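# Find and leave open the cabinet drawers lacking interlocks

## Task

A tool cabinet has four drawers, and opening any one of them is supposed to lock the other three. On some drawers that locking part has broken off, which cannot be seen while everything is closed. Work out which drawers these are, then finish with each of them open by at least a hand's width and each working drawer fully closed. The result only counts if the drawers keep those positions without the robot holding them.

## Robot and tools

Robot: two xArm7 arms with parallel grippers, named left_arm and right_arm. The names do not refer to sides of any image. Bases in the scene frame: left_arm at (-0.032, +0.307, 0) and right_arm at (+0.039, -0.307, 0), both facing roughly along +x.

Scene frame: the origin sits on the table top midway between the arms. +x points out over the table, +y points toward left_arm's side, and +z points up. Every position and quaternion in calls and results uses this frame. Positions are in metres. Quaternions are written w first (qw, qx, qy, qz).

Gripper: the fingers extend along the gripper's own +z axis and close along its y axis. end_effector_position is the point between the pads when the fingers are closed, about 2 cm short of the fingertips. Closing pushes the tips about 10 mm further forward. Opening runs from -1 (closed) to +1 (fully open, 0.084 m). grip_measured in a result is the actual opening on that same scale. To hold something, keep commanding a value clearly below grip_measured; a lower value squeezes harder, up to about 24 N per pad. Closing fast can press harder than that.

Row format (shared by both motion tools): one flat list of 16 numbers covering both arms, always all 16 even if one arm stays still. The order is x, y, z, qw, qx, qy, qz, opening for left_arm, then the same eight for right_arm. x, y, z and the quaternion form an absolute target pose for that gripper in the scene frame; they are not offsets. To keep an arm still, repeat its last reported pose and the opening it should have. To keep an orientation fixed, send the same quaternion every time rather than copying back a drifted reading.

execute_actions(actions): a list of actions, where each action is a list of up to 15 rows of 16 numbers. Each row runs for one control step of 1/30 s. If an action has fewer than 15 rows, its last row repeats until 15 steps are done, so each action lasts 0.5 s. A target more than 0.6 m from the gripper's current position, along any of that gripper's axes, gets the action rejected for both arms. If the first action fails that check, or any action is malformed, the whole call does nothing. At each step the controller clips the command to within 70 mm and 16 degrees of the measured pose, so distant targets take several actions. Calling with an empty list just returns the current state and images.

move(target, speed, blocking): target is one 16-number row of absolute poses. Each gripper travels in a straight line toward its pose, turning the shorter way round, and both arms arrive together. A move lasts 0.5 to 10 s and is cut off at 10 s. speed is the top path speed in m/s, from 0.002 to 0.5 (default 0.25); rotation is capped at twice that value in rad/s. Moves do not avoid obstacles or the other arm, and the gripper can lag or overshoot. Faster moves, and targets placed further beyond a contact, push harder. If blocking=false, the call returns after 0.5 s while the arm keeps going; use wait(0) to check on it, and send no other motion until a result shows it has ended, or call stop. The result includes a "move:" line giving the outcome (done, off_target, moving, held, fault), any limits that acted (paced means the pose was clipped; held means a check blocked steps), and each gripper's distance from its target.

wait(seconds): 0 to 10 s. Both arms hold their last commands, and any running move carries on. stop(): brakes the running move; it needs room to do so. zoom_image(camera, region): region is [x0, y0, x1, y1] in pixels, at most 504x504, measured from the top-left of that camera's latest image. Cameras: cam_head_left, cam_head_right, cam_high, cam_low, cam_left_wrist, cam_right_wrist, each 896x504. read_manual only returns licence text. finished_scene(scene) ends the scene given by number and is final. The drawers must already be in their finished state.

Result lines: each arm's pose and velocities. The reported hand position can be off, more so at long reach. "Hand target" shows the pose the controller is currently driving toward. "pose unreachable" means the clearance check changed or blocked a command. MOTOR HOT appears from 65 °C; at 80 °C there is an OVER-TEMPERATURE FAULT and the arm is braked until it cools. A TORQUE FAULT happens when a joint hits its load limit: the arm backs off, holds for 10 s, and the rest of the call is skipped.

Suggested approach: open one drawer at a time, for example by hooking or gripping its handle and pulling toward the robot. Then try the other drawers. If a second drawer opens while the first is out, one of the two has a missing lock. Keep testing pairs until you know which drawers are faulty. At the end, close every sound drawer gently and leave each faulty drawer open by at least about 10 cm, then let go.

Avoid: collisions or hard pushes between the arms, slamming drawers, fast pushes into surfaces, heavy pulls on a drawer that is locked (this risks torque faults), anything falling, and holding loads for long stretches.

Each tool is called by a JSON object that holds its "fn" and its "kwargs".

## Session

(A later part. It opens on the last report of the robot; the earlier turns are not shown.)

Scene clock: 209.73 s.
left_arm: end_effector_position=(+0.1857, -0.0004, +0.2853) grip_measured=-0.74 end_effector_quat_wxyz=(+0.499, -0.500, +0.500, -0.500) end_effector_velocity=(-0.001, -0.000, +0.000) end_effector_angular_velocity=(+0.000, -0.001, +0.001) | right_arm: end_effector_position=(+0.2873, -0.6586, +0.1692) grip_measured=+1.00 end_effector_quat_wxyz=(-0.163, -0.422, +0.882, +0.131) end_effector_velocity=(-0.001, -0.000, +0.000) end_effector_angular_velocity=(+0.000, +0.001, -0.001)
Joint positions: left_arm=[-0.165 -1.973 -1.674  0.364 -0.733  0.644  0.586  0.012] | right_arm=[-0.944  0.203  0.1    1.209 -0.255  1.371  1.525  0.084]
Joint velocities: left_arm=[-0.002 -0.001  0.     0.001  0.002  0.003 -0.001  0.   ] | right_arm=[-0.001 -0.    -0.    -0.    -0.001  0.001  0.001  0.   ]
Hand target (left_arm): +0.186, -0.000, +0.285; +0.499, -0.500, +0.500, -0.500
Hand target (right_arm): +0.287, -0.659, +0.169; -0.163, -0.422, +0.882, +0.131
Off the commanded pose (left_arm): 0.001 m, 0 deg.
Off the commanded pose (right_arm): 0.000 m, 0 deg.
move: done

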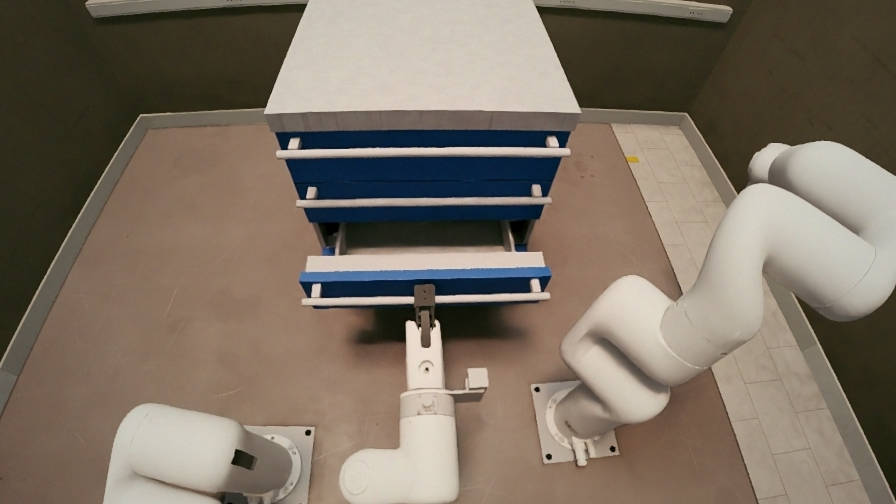

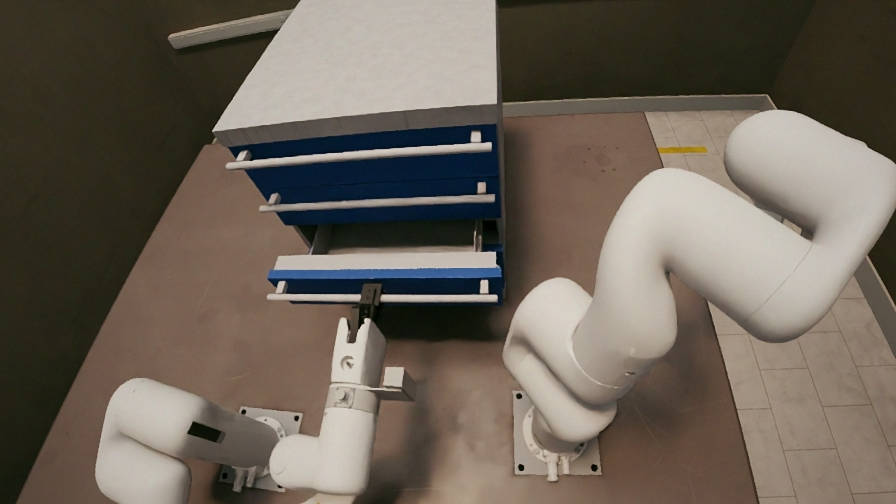

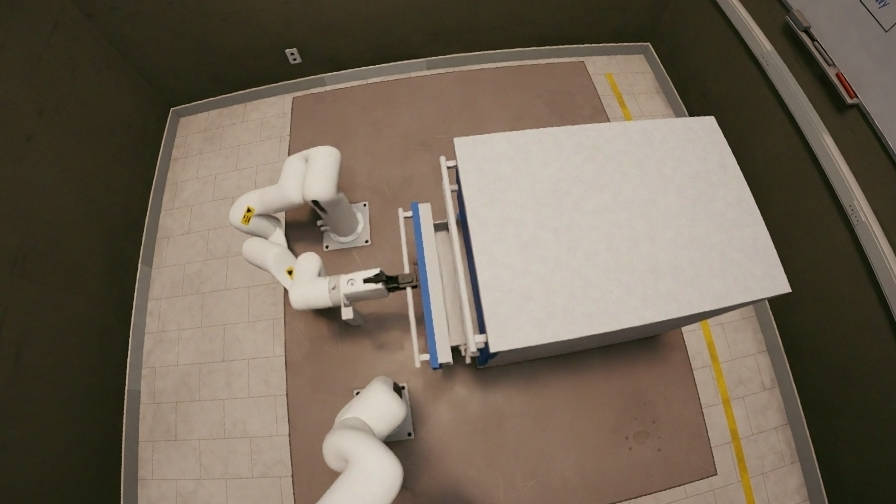

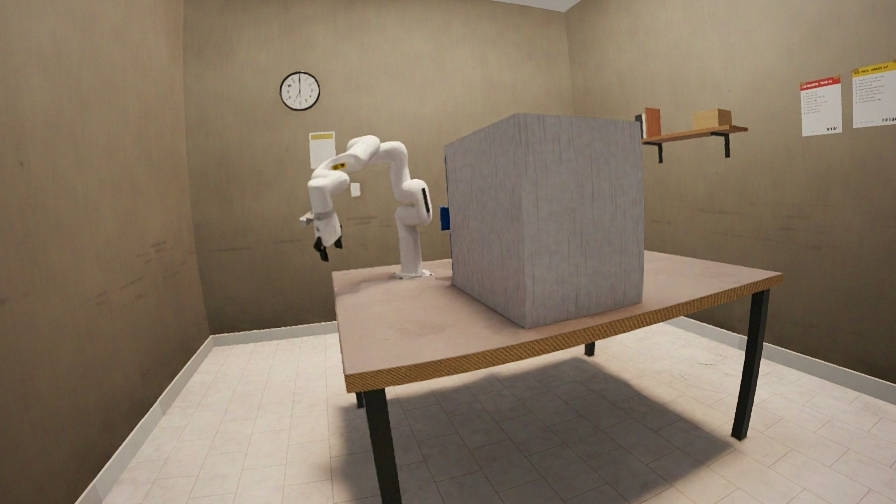

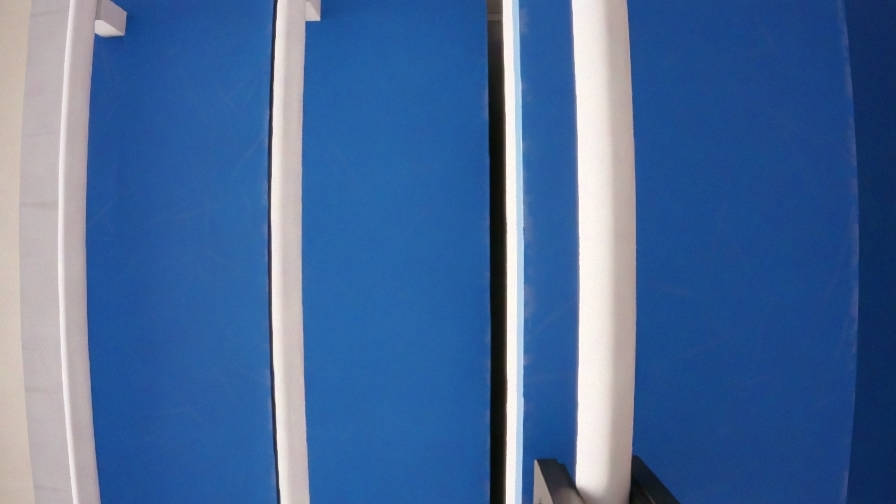

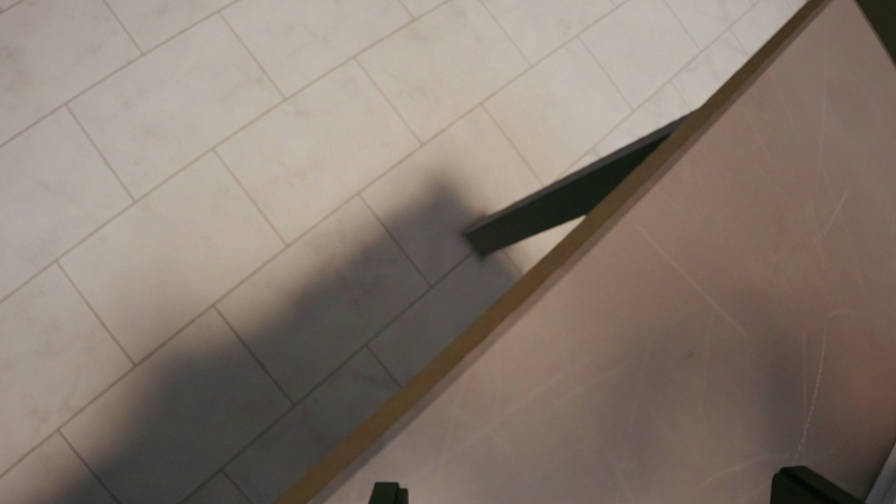

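{"fn": "execute_actions", "kwargs": {"actions": [[[0.1856,0,0.2853,-0.5,0.5,-0.5,0.5,-0.3,0.2873,-0.6586,0.1692,-0.163,-0.422,0.882,0.131,1]]]}}

{"fn": "move", "kwargs": {"target": [0.148,0,0.2853,-0.5,0.5,-0.5,0.5,-0.3,0.2873,-0.6586,0.1692,-0.163,-0.422,0.882,0.131,1], "speed": 0.12}}

{"fn": "move", "kwargs": {"target": [0.148,0,0.385,-0.5,0.5,-0.5,0.5,-0.3,0.2873,-0.6586,0.1692,-0.163,-0.422,0.882,0.131,1], "speed": 0.2}}

{"fn": "move", "kwargs": {"target": [0.262,0,0.385,-0.5,0.5,-0.5,0.5,-0.3,0.2873,-0.6586,0.1692,-0.163,-0.422,0.882,0.131,1], "speed": 0.2}}

Scene clock: 227.03 s.
left_arm: end_effector_position=(+0.1855, -0.0000, +0.2855) grip_measured=-0.32 end_effector_quat_wxyz=(+0.500, -0.500, +0.500, -0.500) end_effector_velocity=(+0.000, +0.000, -0.002) end_effector_angular_velocity=(+0.002, +0.003, +0.003) | right_arm: end_effector_position=(+0.2873, -0.6586, +0.1692) grip_measured=+1.00 end_effector_quat_wxyz=(-0.163, -0.422, +0.882, +0.131) end_effector_velocity=(-0.000, +0.000, -0.001) end_effector_angular_velocity=(-0.000, -0.000, -0.000)
Joint positions: left_arm=[-0.167 -1.973 -1.674  0.363 -0.73   0.644  0.585  0.03 ] | right_arm=[-0.944  0.203  0.1    1.209 -0.255  1.371  1.525  0.084]
Joint velocities: left_arm=[ 0.001  0.002 -0.002  0.001 -0.     0.002 -0.     0.   ] | right_arm=[-0.     0.    -0.    -0.002 -0.    -0.002  0.001 -0.   ]
Hand target (left_arm): +0.186, -0.000, +0.285; +0.500, -0.500, +0.500, -0.500
Hand target (right_arm): +0.287, -0.659, +0.169; -0.163, -0.422, +0.882, +0.131
Off the commanded pose (left_arm): 0.000 m, 0 deg.
Off the commanded pose (right_arm): 0.000 m, 0 deg.

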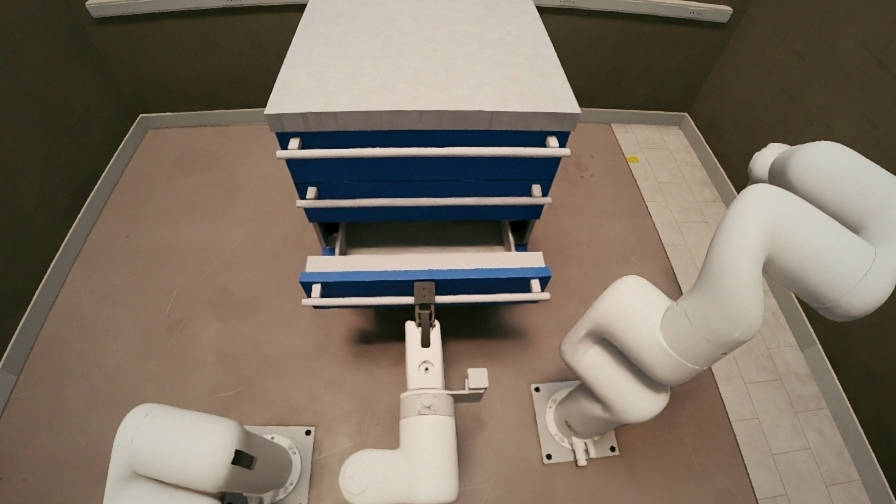

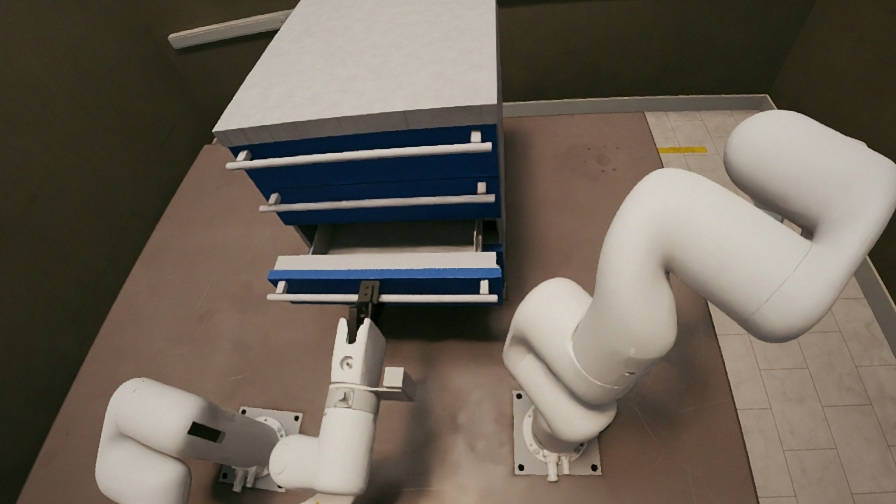

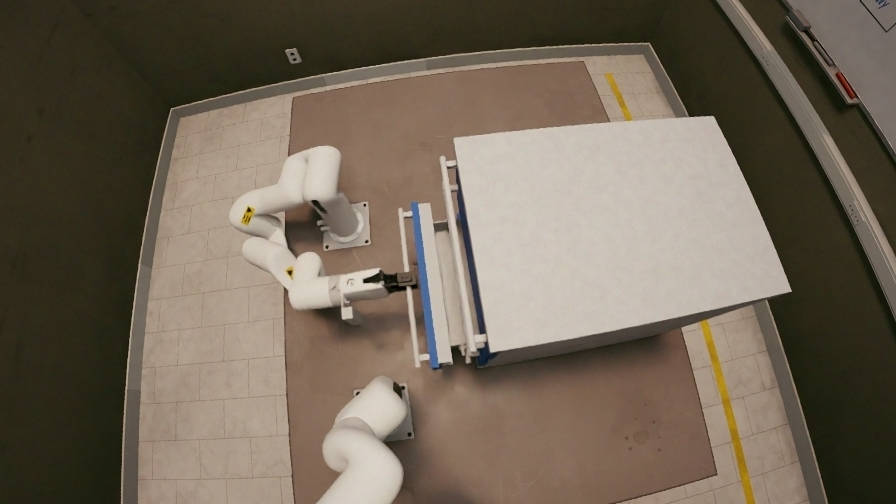

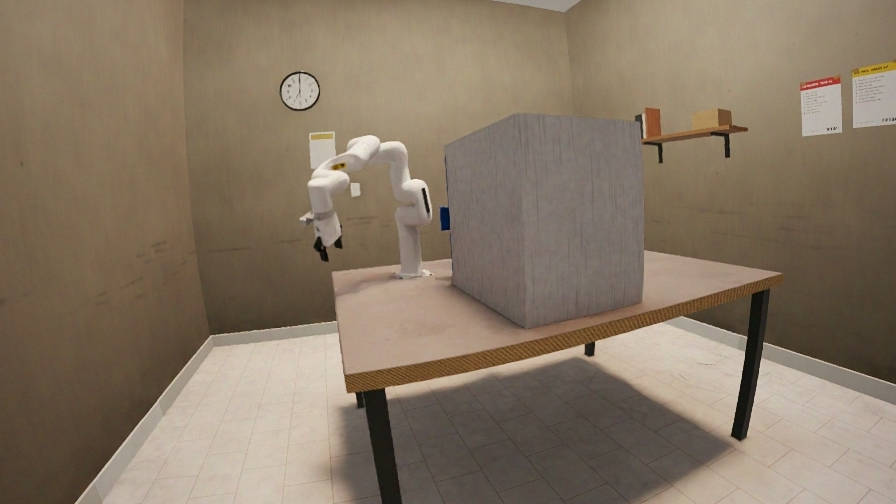

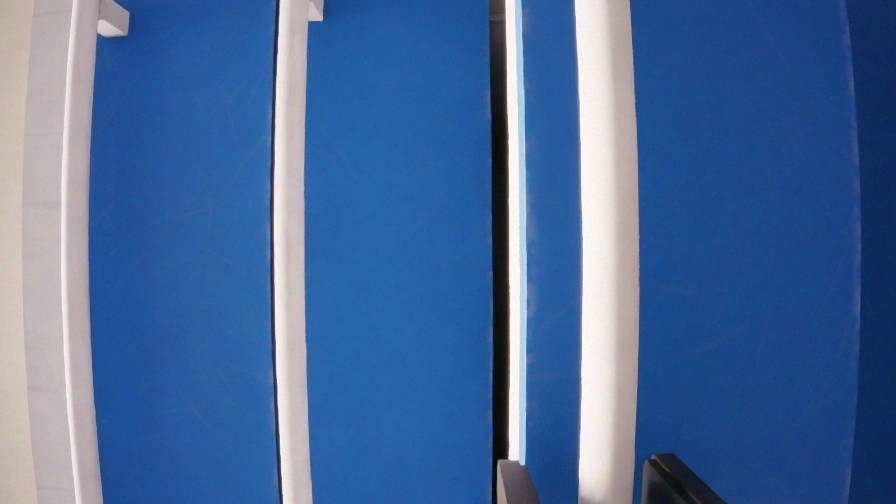

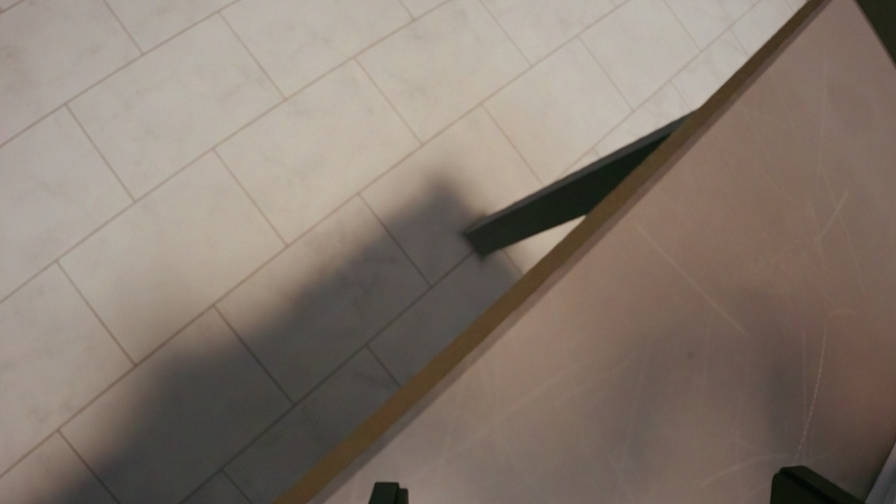

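Scene clock: 227.80 s.
left_arm: end_effector_position=(+0.1485, +0.0001, +0.2852) grip_measured=-0.32 end_effector_quat_wxyz=(+0.500, -0.500, +0.500, -0.500) end_effector_velocity=(+0.000, +0.001, -0.000) end_effector_angular_velocity=(-0.000, +0.001, +0.004) | right_arm: end_effector_position=(+0.2873, -0.6586, +0.1692) grip_measured=+1.00 end_effector_quat_wxyz=(-0.163, -0.422, +0.882, +0.131) end_effector_velocity=(-0.000, +0.001, -0.000) end_effector_angular_velocity=(+0.001, +0.002, +0.001)
Joint positions: left_arm=[-0.295 -2.009 -1.654  0.383 -0.645  0.793  0.539  0.03 ] | right_arm=[-0.944  0.203  0.1    1.209 -0.255  1.371  1.525  0.084]
Joint velocities: left_arm=[-0.001 -0.001  0.    -0.     0.002  0.004 -0.001 -0.   ] | right_arm=[ 0.001  0.     0.    -0.001 -0.     0.002 -0.    -0.   ]
Hand target (left_arm): +0.148, -0.000, +0.285; +0.500, -0.500, +0.500, -0.500
Hand target (right_arm): +0.287, -0.659, +0.169; -0.163, -0.422, +0.882, +0.131
Off the commanded pose (left_arm): 0.001 m, 0 deg.
Off the commanded pose (right_arm): 0.000 m, 0 deg.
move: done

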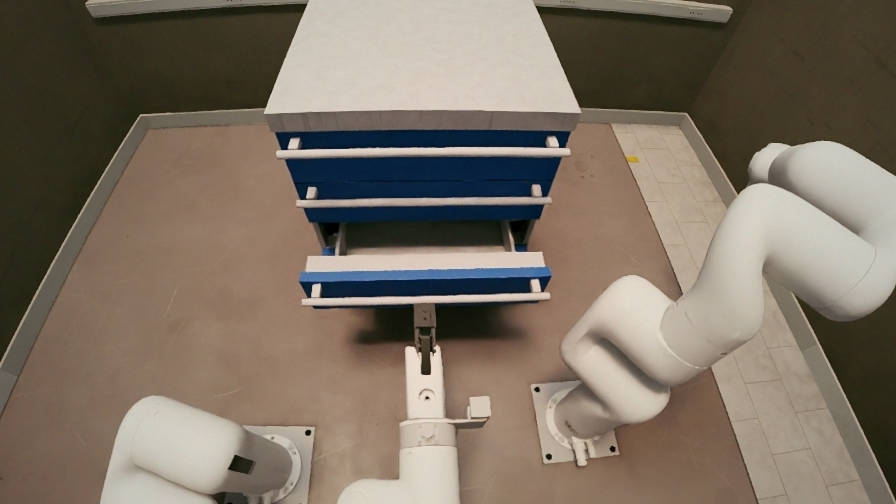

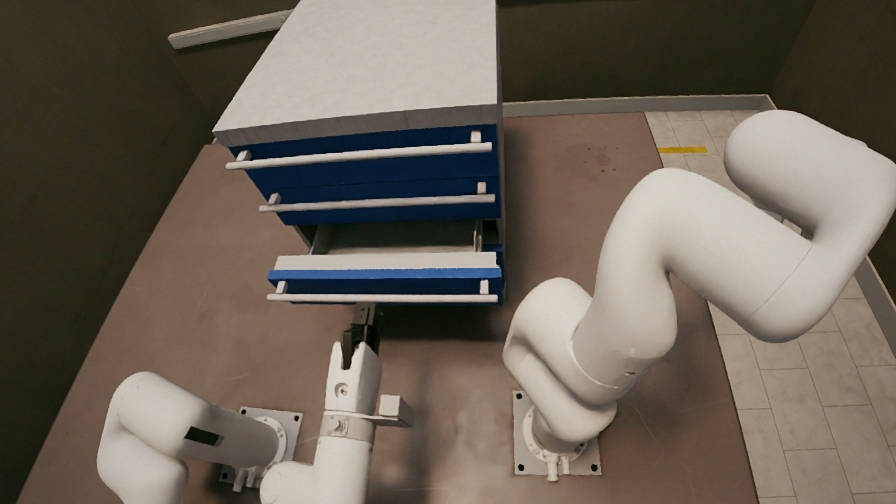

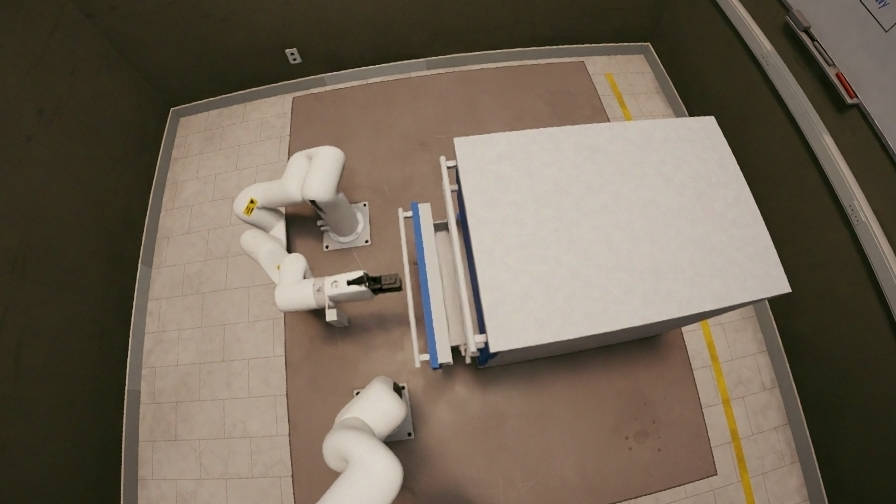

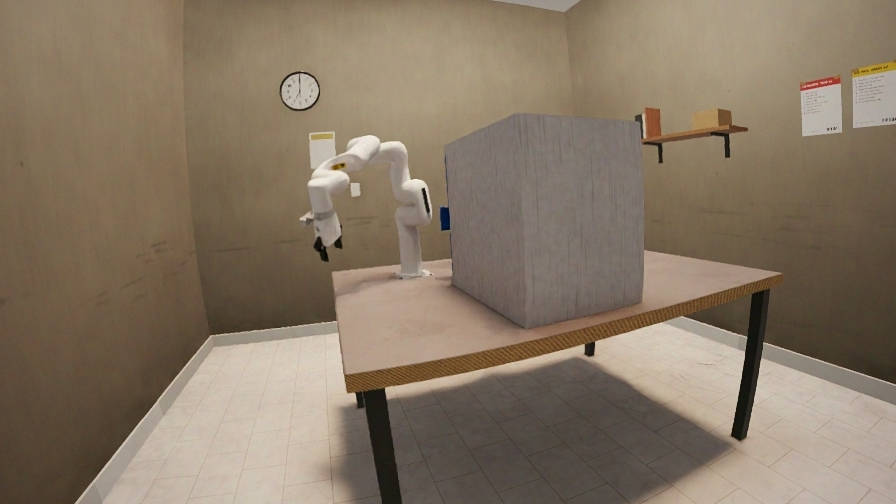

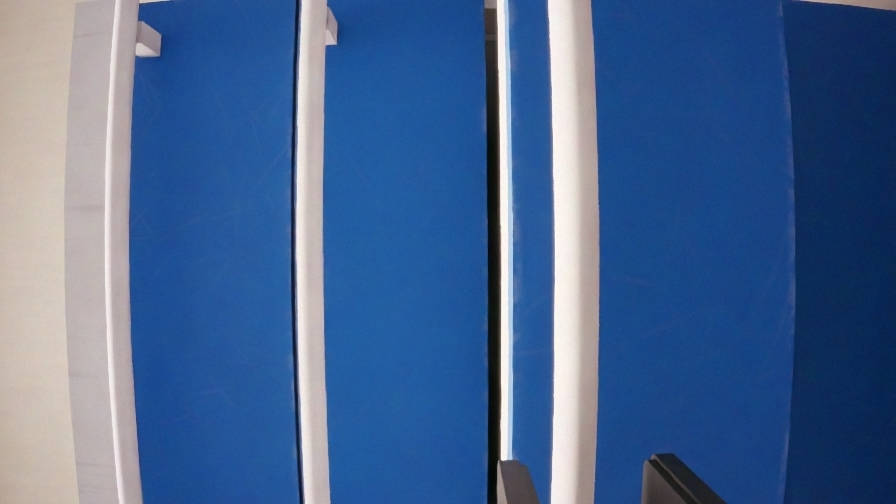

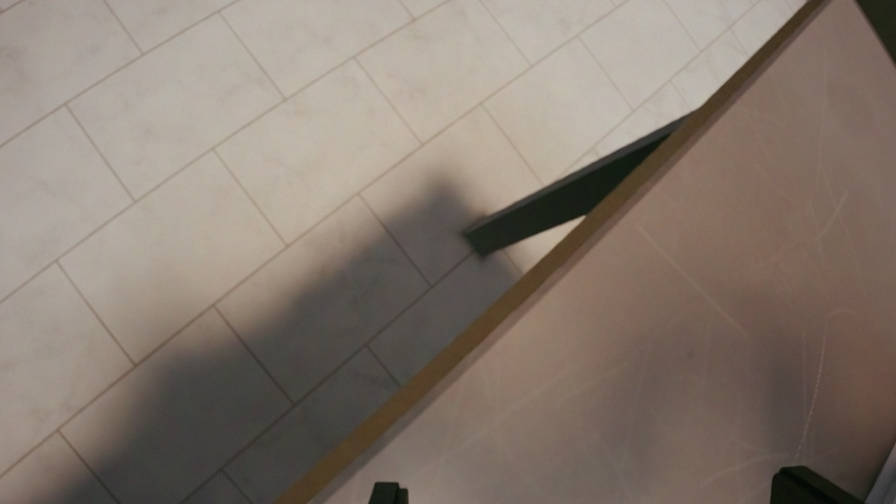

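Scene clock: 228.73 s.
left_arm: end_effector_position=(+0.1479, -0.0002, +0.3841) grip_measured=-0.32 end_effector_quat_wxyz=(+0.500, -0.500, +0.501, -0.500) end_effector_velocity=(-0.000, +0.000, +0.002) end_effector_angular_velocity=(-0.003, +0.000, -0.001) | right_arm: end_effector_position=(+0.2873, -0.6586, +0.1692) grip_measured=+1.00 end_effector_quat_wxyz=(-0.163, -0.422, +0.882, +0.131) end_effector_velocity=(-0.000, +0.000, -0.000) end_effector_angular_velocity=(+0.000, +0.001, -0.001)
Joint positions: left_arm=[-0.089 -1.98  -1.28   0.443 -0.546  0.744  0.773  0.03 ] | right_arm=[-0.944  0.203  0.1    1.209 -0.255  1.371  1.525  0.084]
Joint velocities: left_arm=[ 0.002  0.001  0.006  0.001  0.001 -0.001  0.002  0.   ] | right_arm=[ 0.    -0.     0.    -0.001 -0.     0.     0.001 -0.   ]
Hand target (left_arm): +0.148, -0.000, +0.384; +0.500, -0.500, +0.500, -0.500
Hand target (right_arm): +0.287, -0.659, +0.169; -0.163, -0.422, +0.882, +0.131
Off the commanded pose (left_arm): 0.001 m, 0 deg.
Off the commanded pose (right_arm): 0.000 m, 0 deg.
move: done

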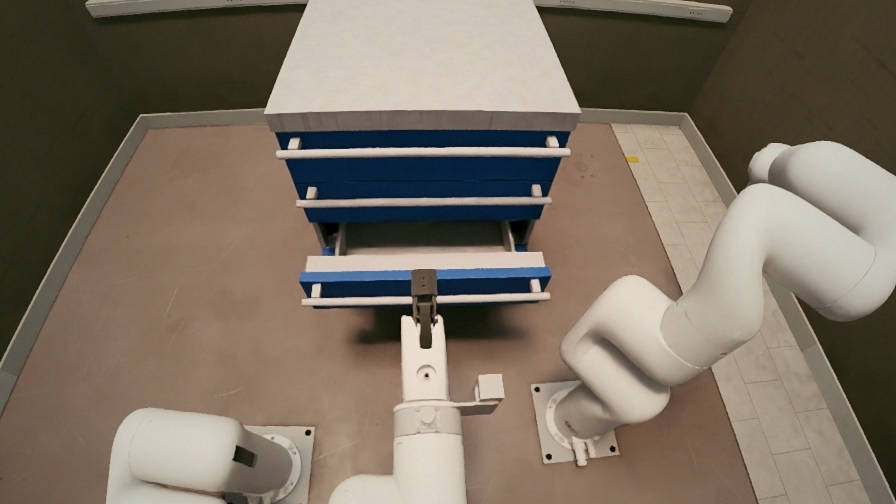

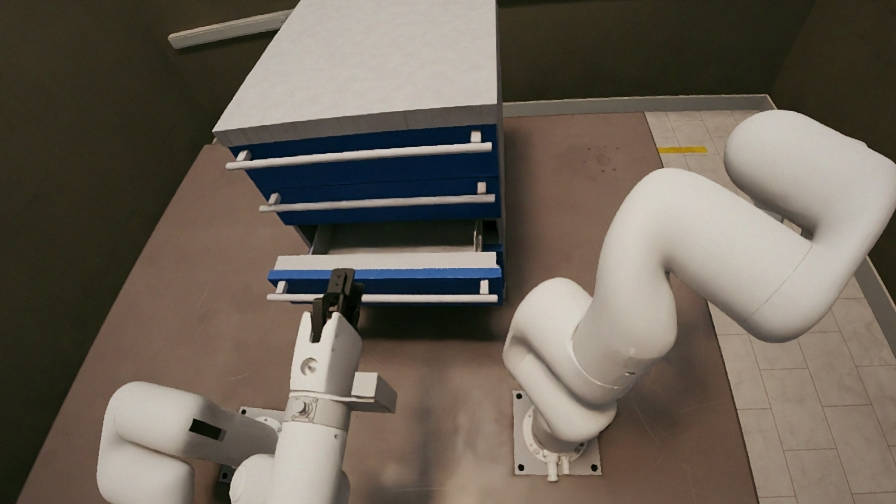

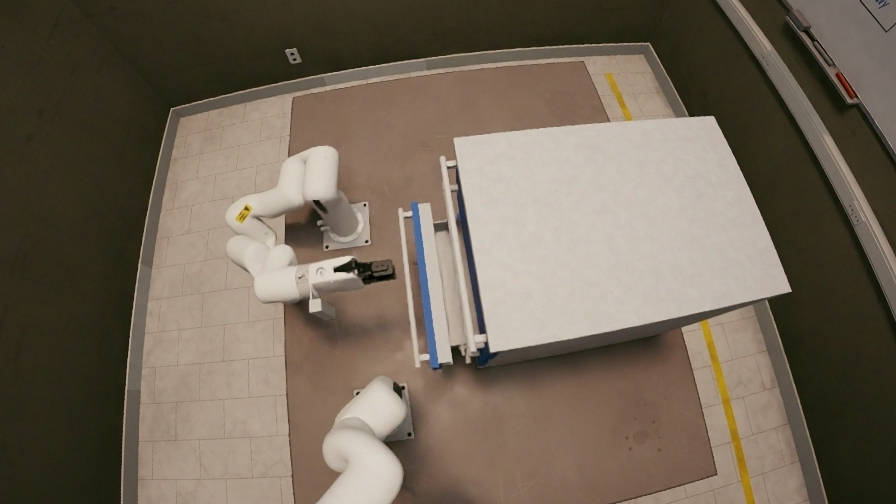

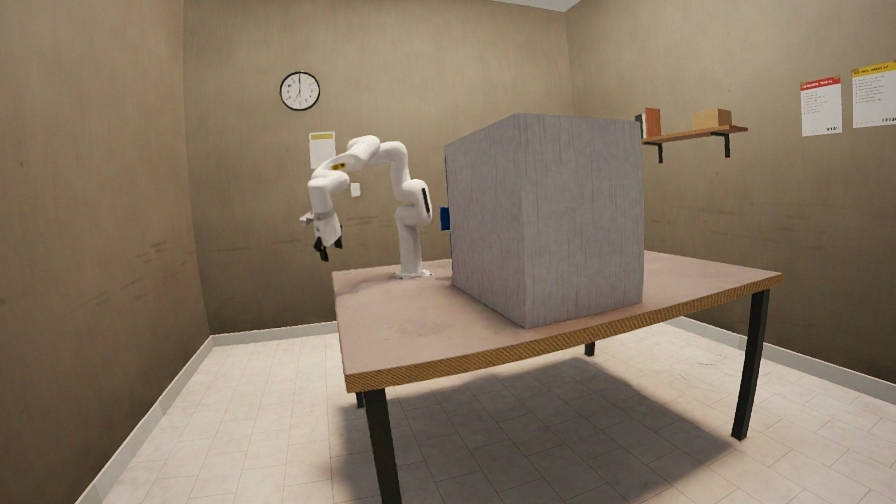

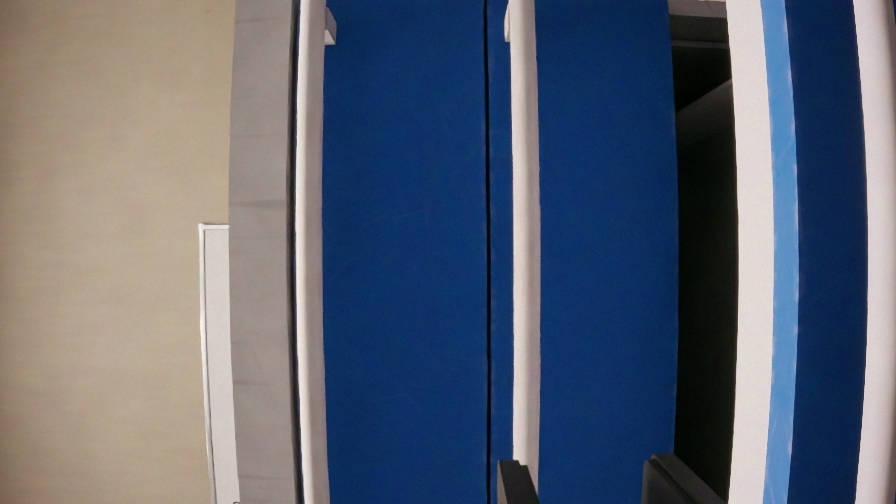

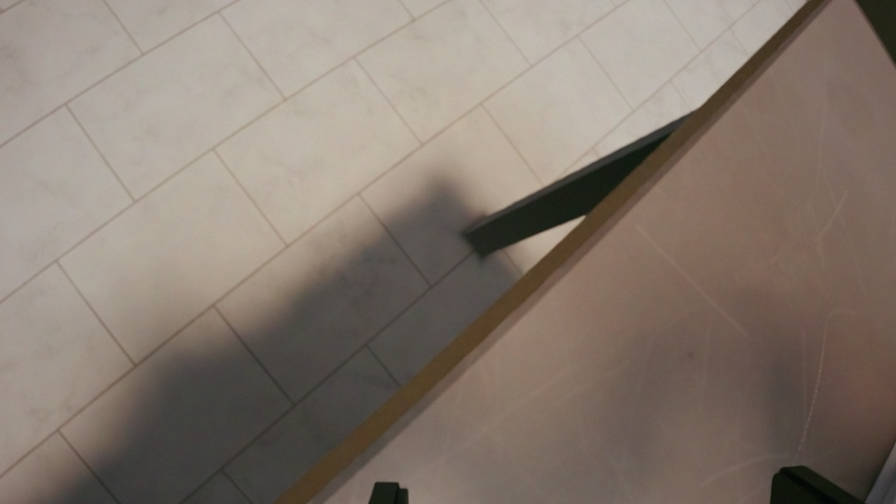

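Scene clock: 229.80 s.
left_arm: end_effector_position=(+0.2611, -0.0001, +0.3852) grip_measured=-0.32 end_effector_quat_wxyz=(+0.500, -0.499, +0.500, -0.500) end_effector_velocity=(+0.002, +0.003, -0.001) end_effector_angular_velocity=(-0.000, +0.002, +0.006) | right_arm: end_effector_position=(+0.2873, -0.6586, +0.1692) grip_measured=+1.00 end_effector_quat_wxyz=(-0.163, -0.422, +0.882, +0.131) end_effector_velocity=(+0.001, -0.000, +0.000) end_effector_angular_velocity=(-0.001, -0.001, -0.000)
Joint positions: left_arm=[ 0.268 -1.725 -1.343  0.443 -0.755  0.298  0.917  0.03 ] | right_arm=[-0.944  0.203  0.1    1.209 -0.255  1.371  1.525  0.084]
Joint velocities: left_arm=[ 0.005  0.003 -0.001 -0.003 -0.001 -0.002  0.001 -0.   ] | right_arm=[ 0.001 -0.     0.     0.001  0.    -0.     0.001  0.   ]
Hand target (left_arm): +0.262, +0.000, +0.385; +0.500, -0.500, +0.500, -0.500
Hand target (right_arm): +0.287, -0.659, +0.169; -0.163, -0.422, +0.882, +0.131
Off the commanded pose (left_arm): 0.001 m, 0 deg.
Off the commanded pose (right_arm): 0.000 m, 0 deg.
move: done

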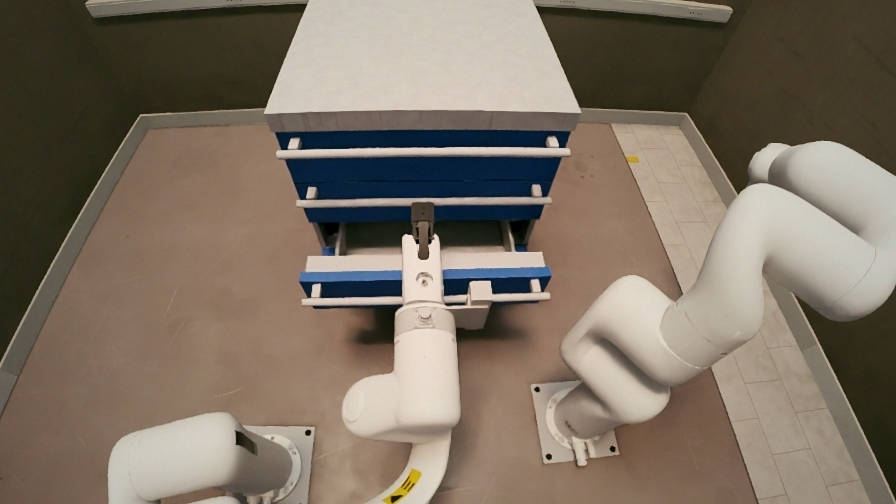

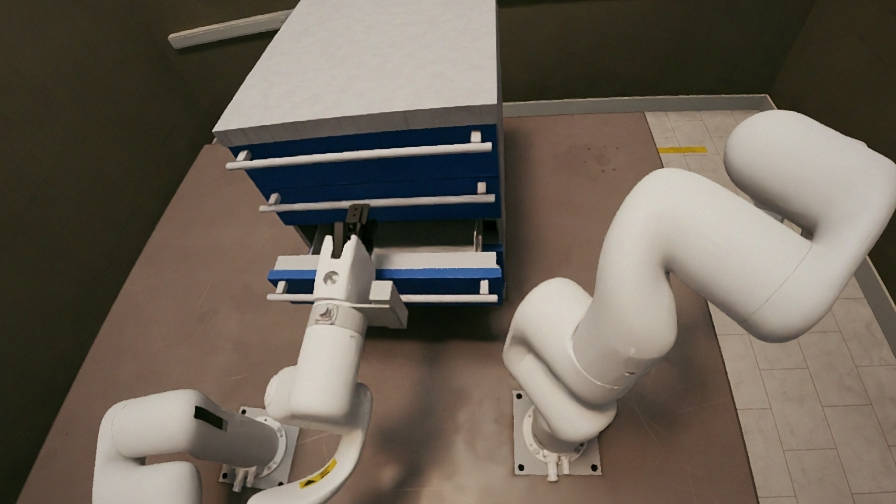

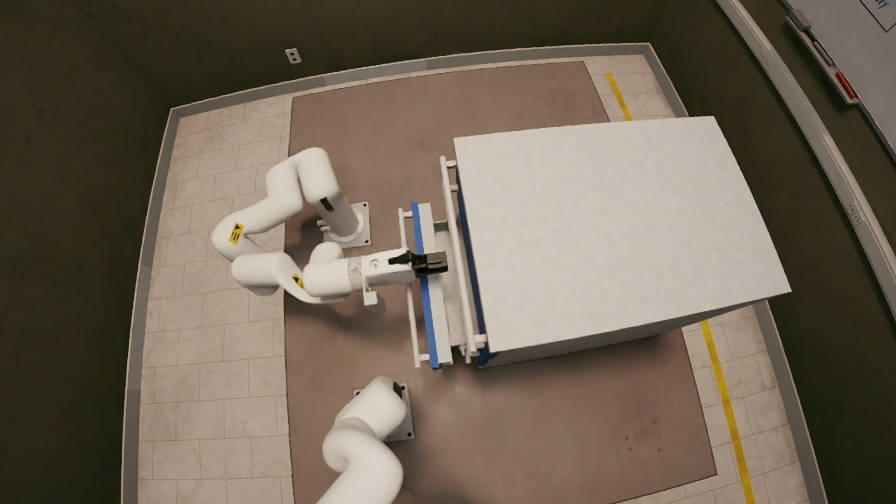

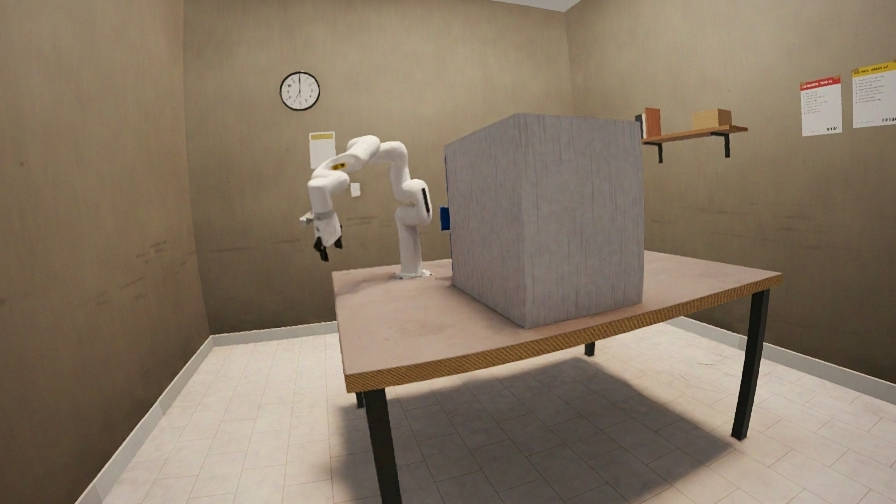

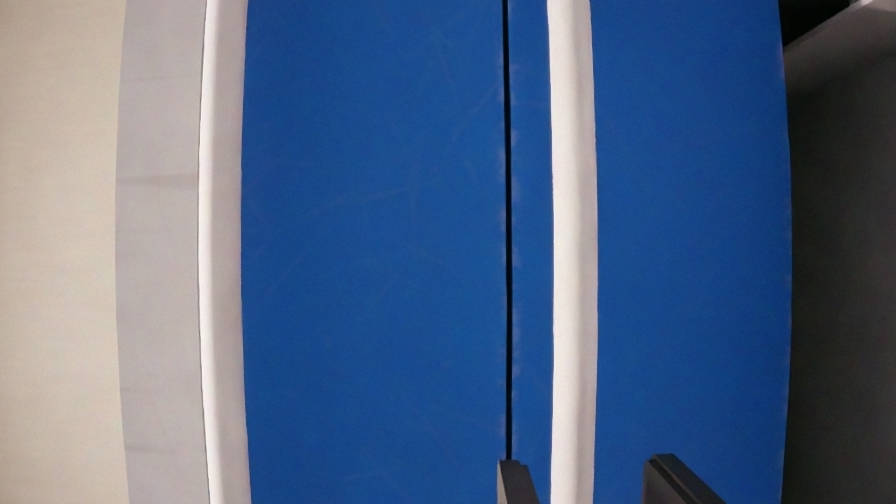

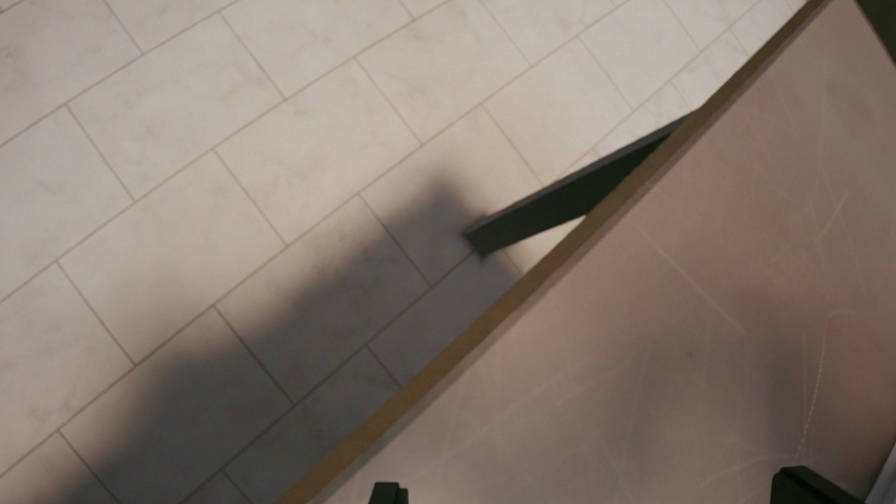

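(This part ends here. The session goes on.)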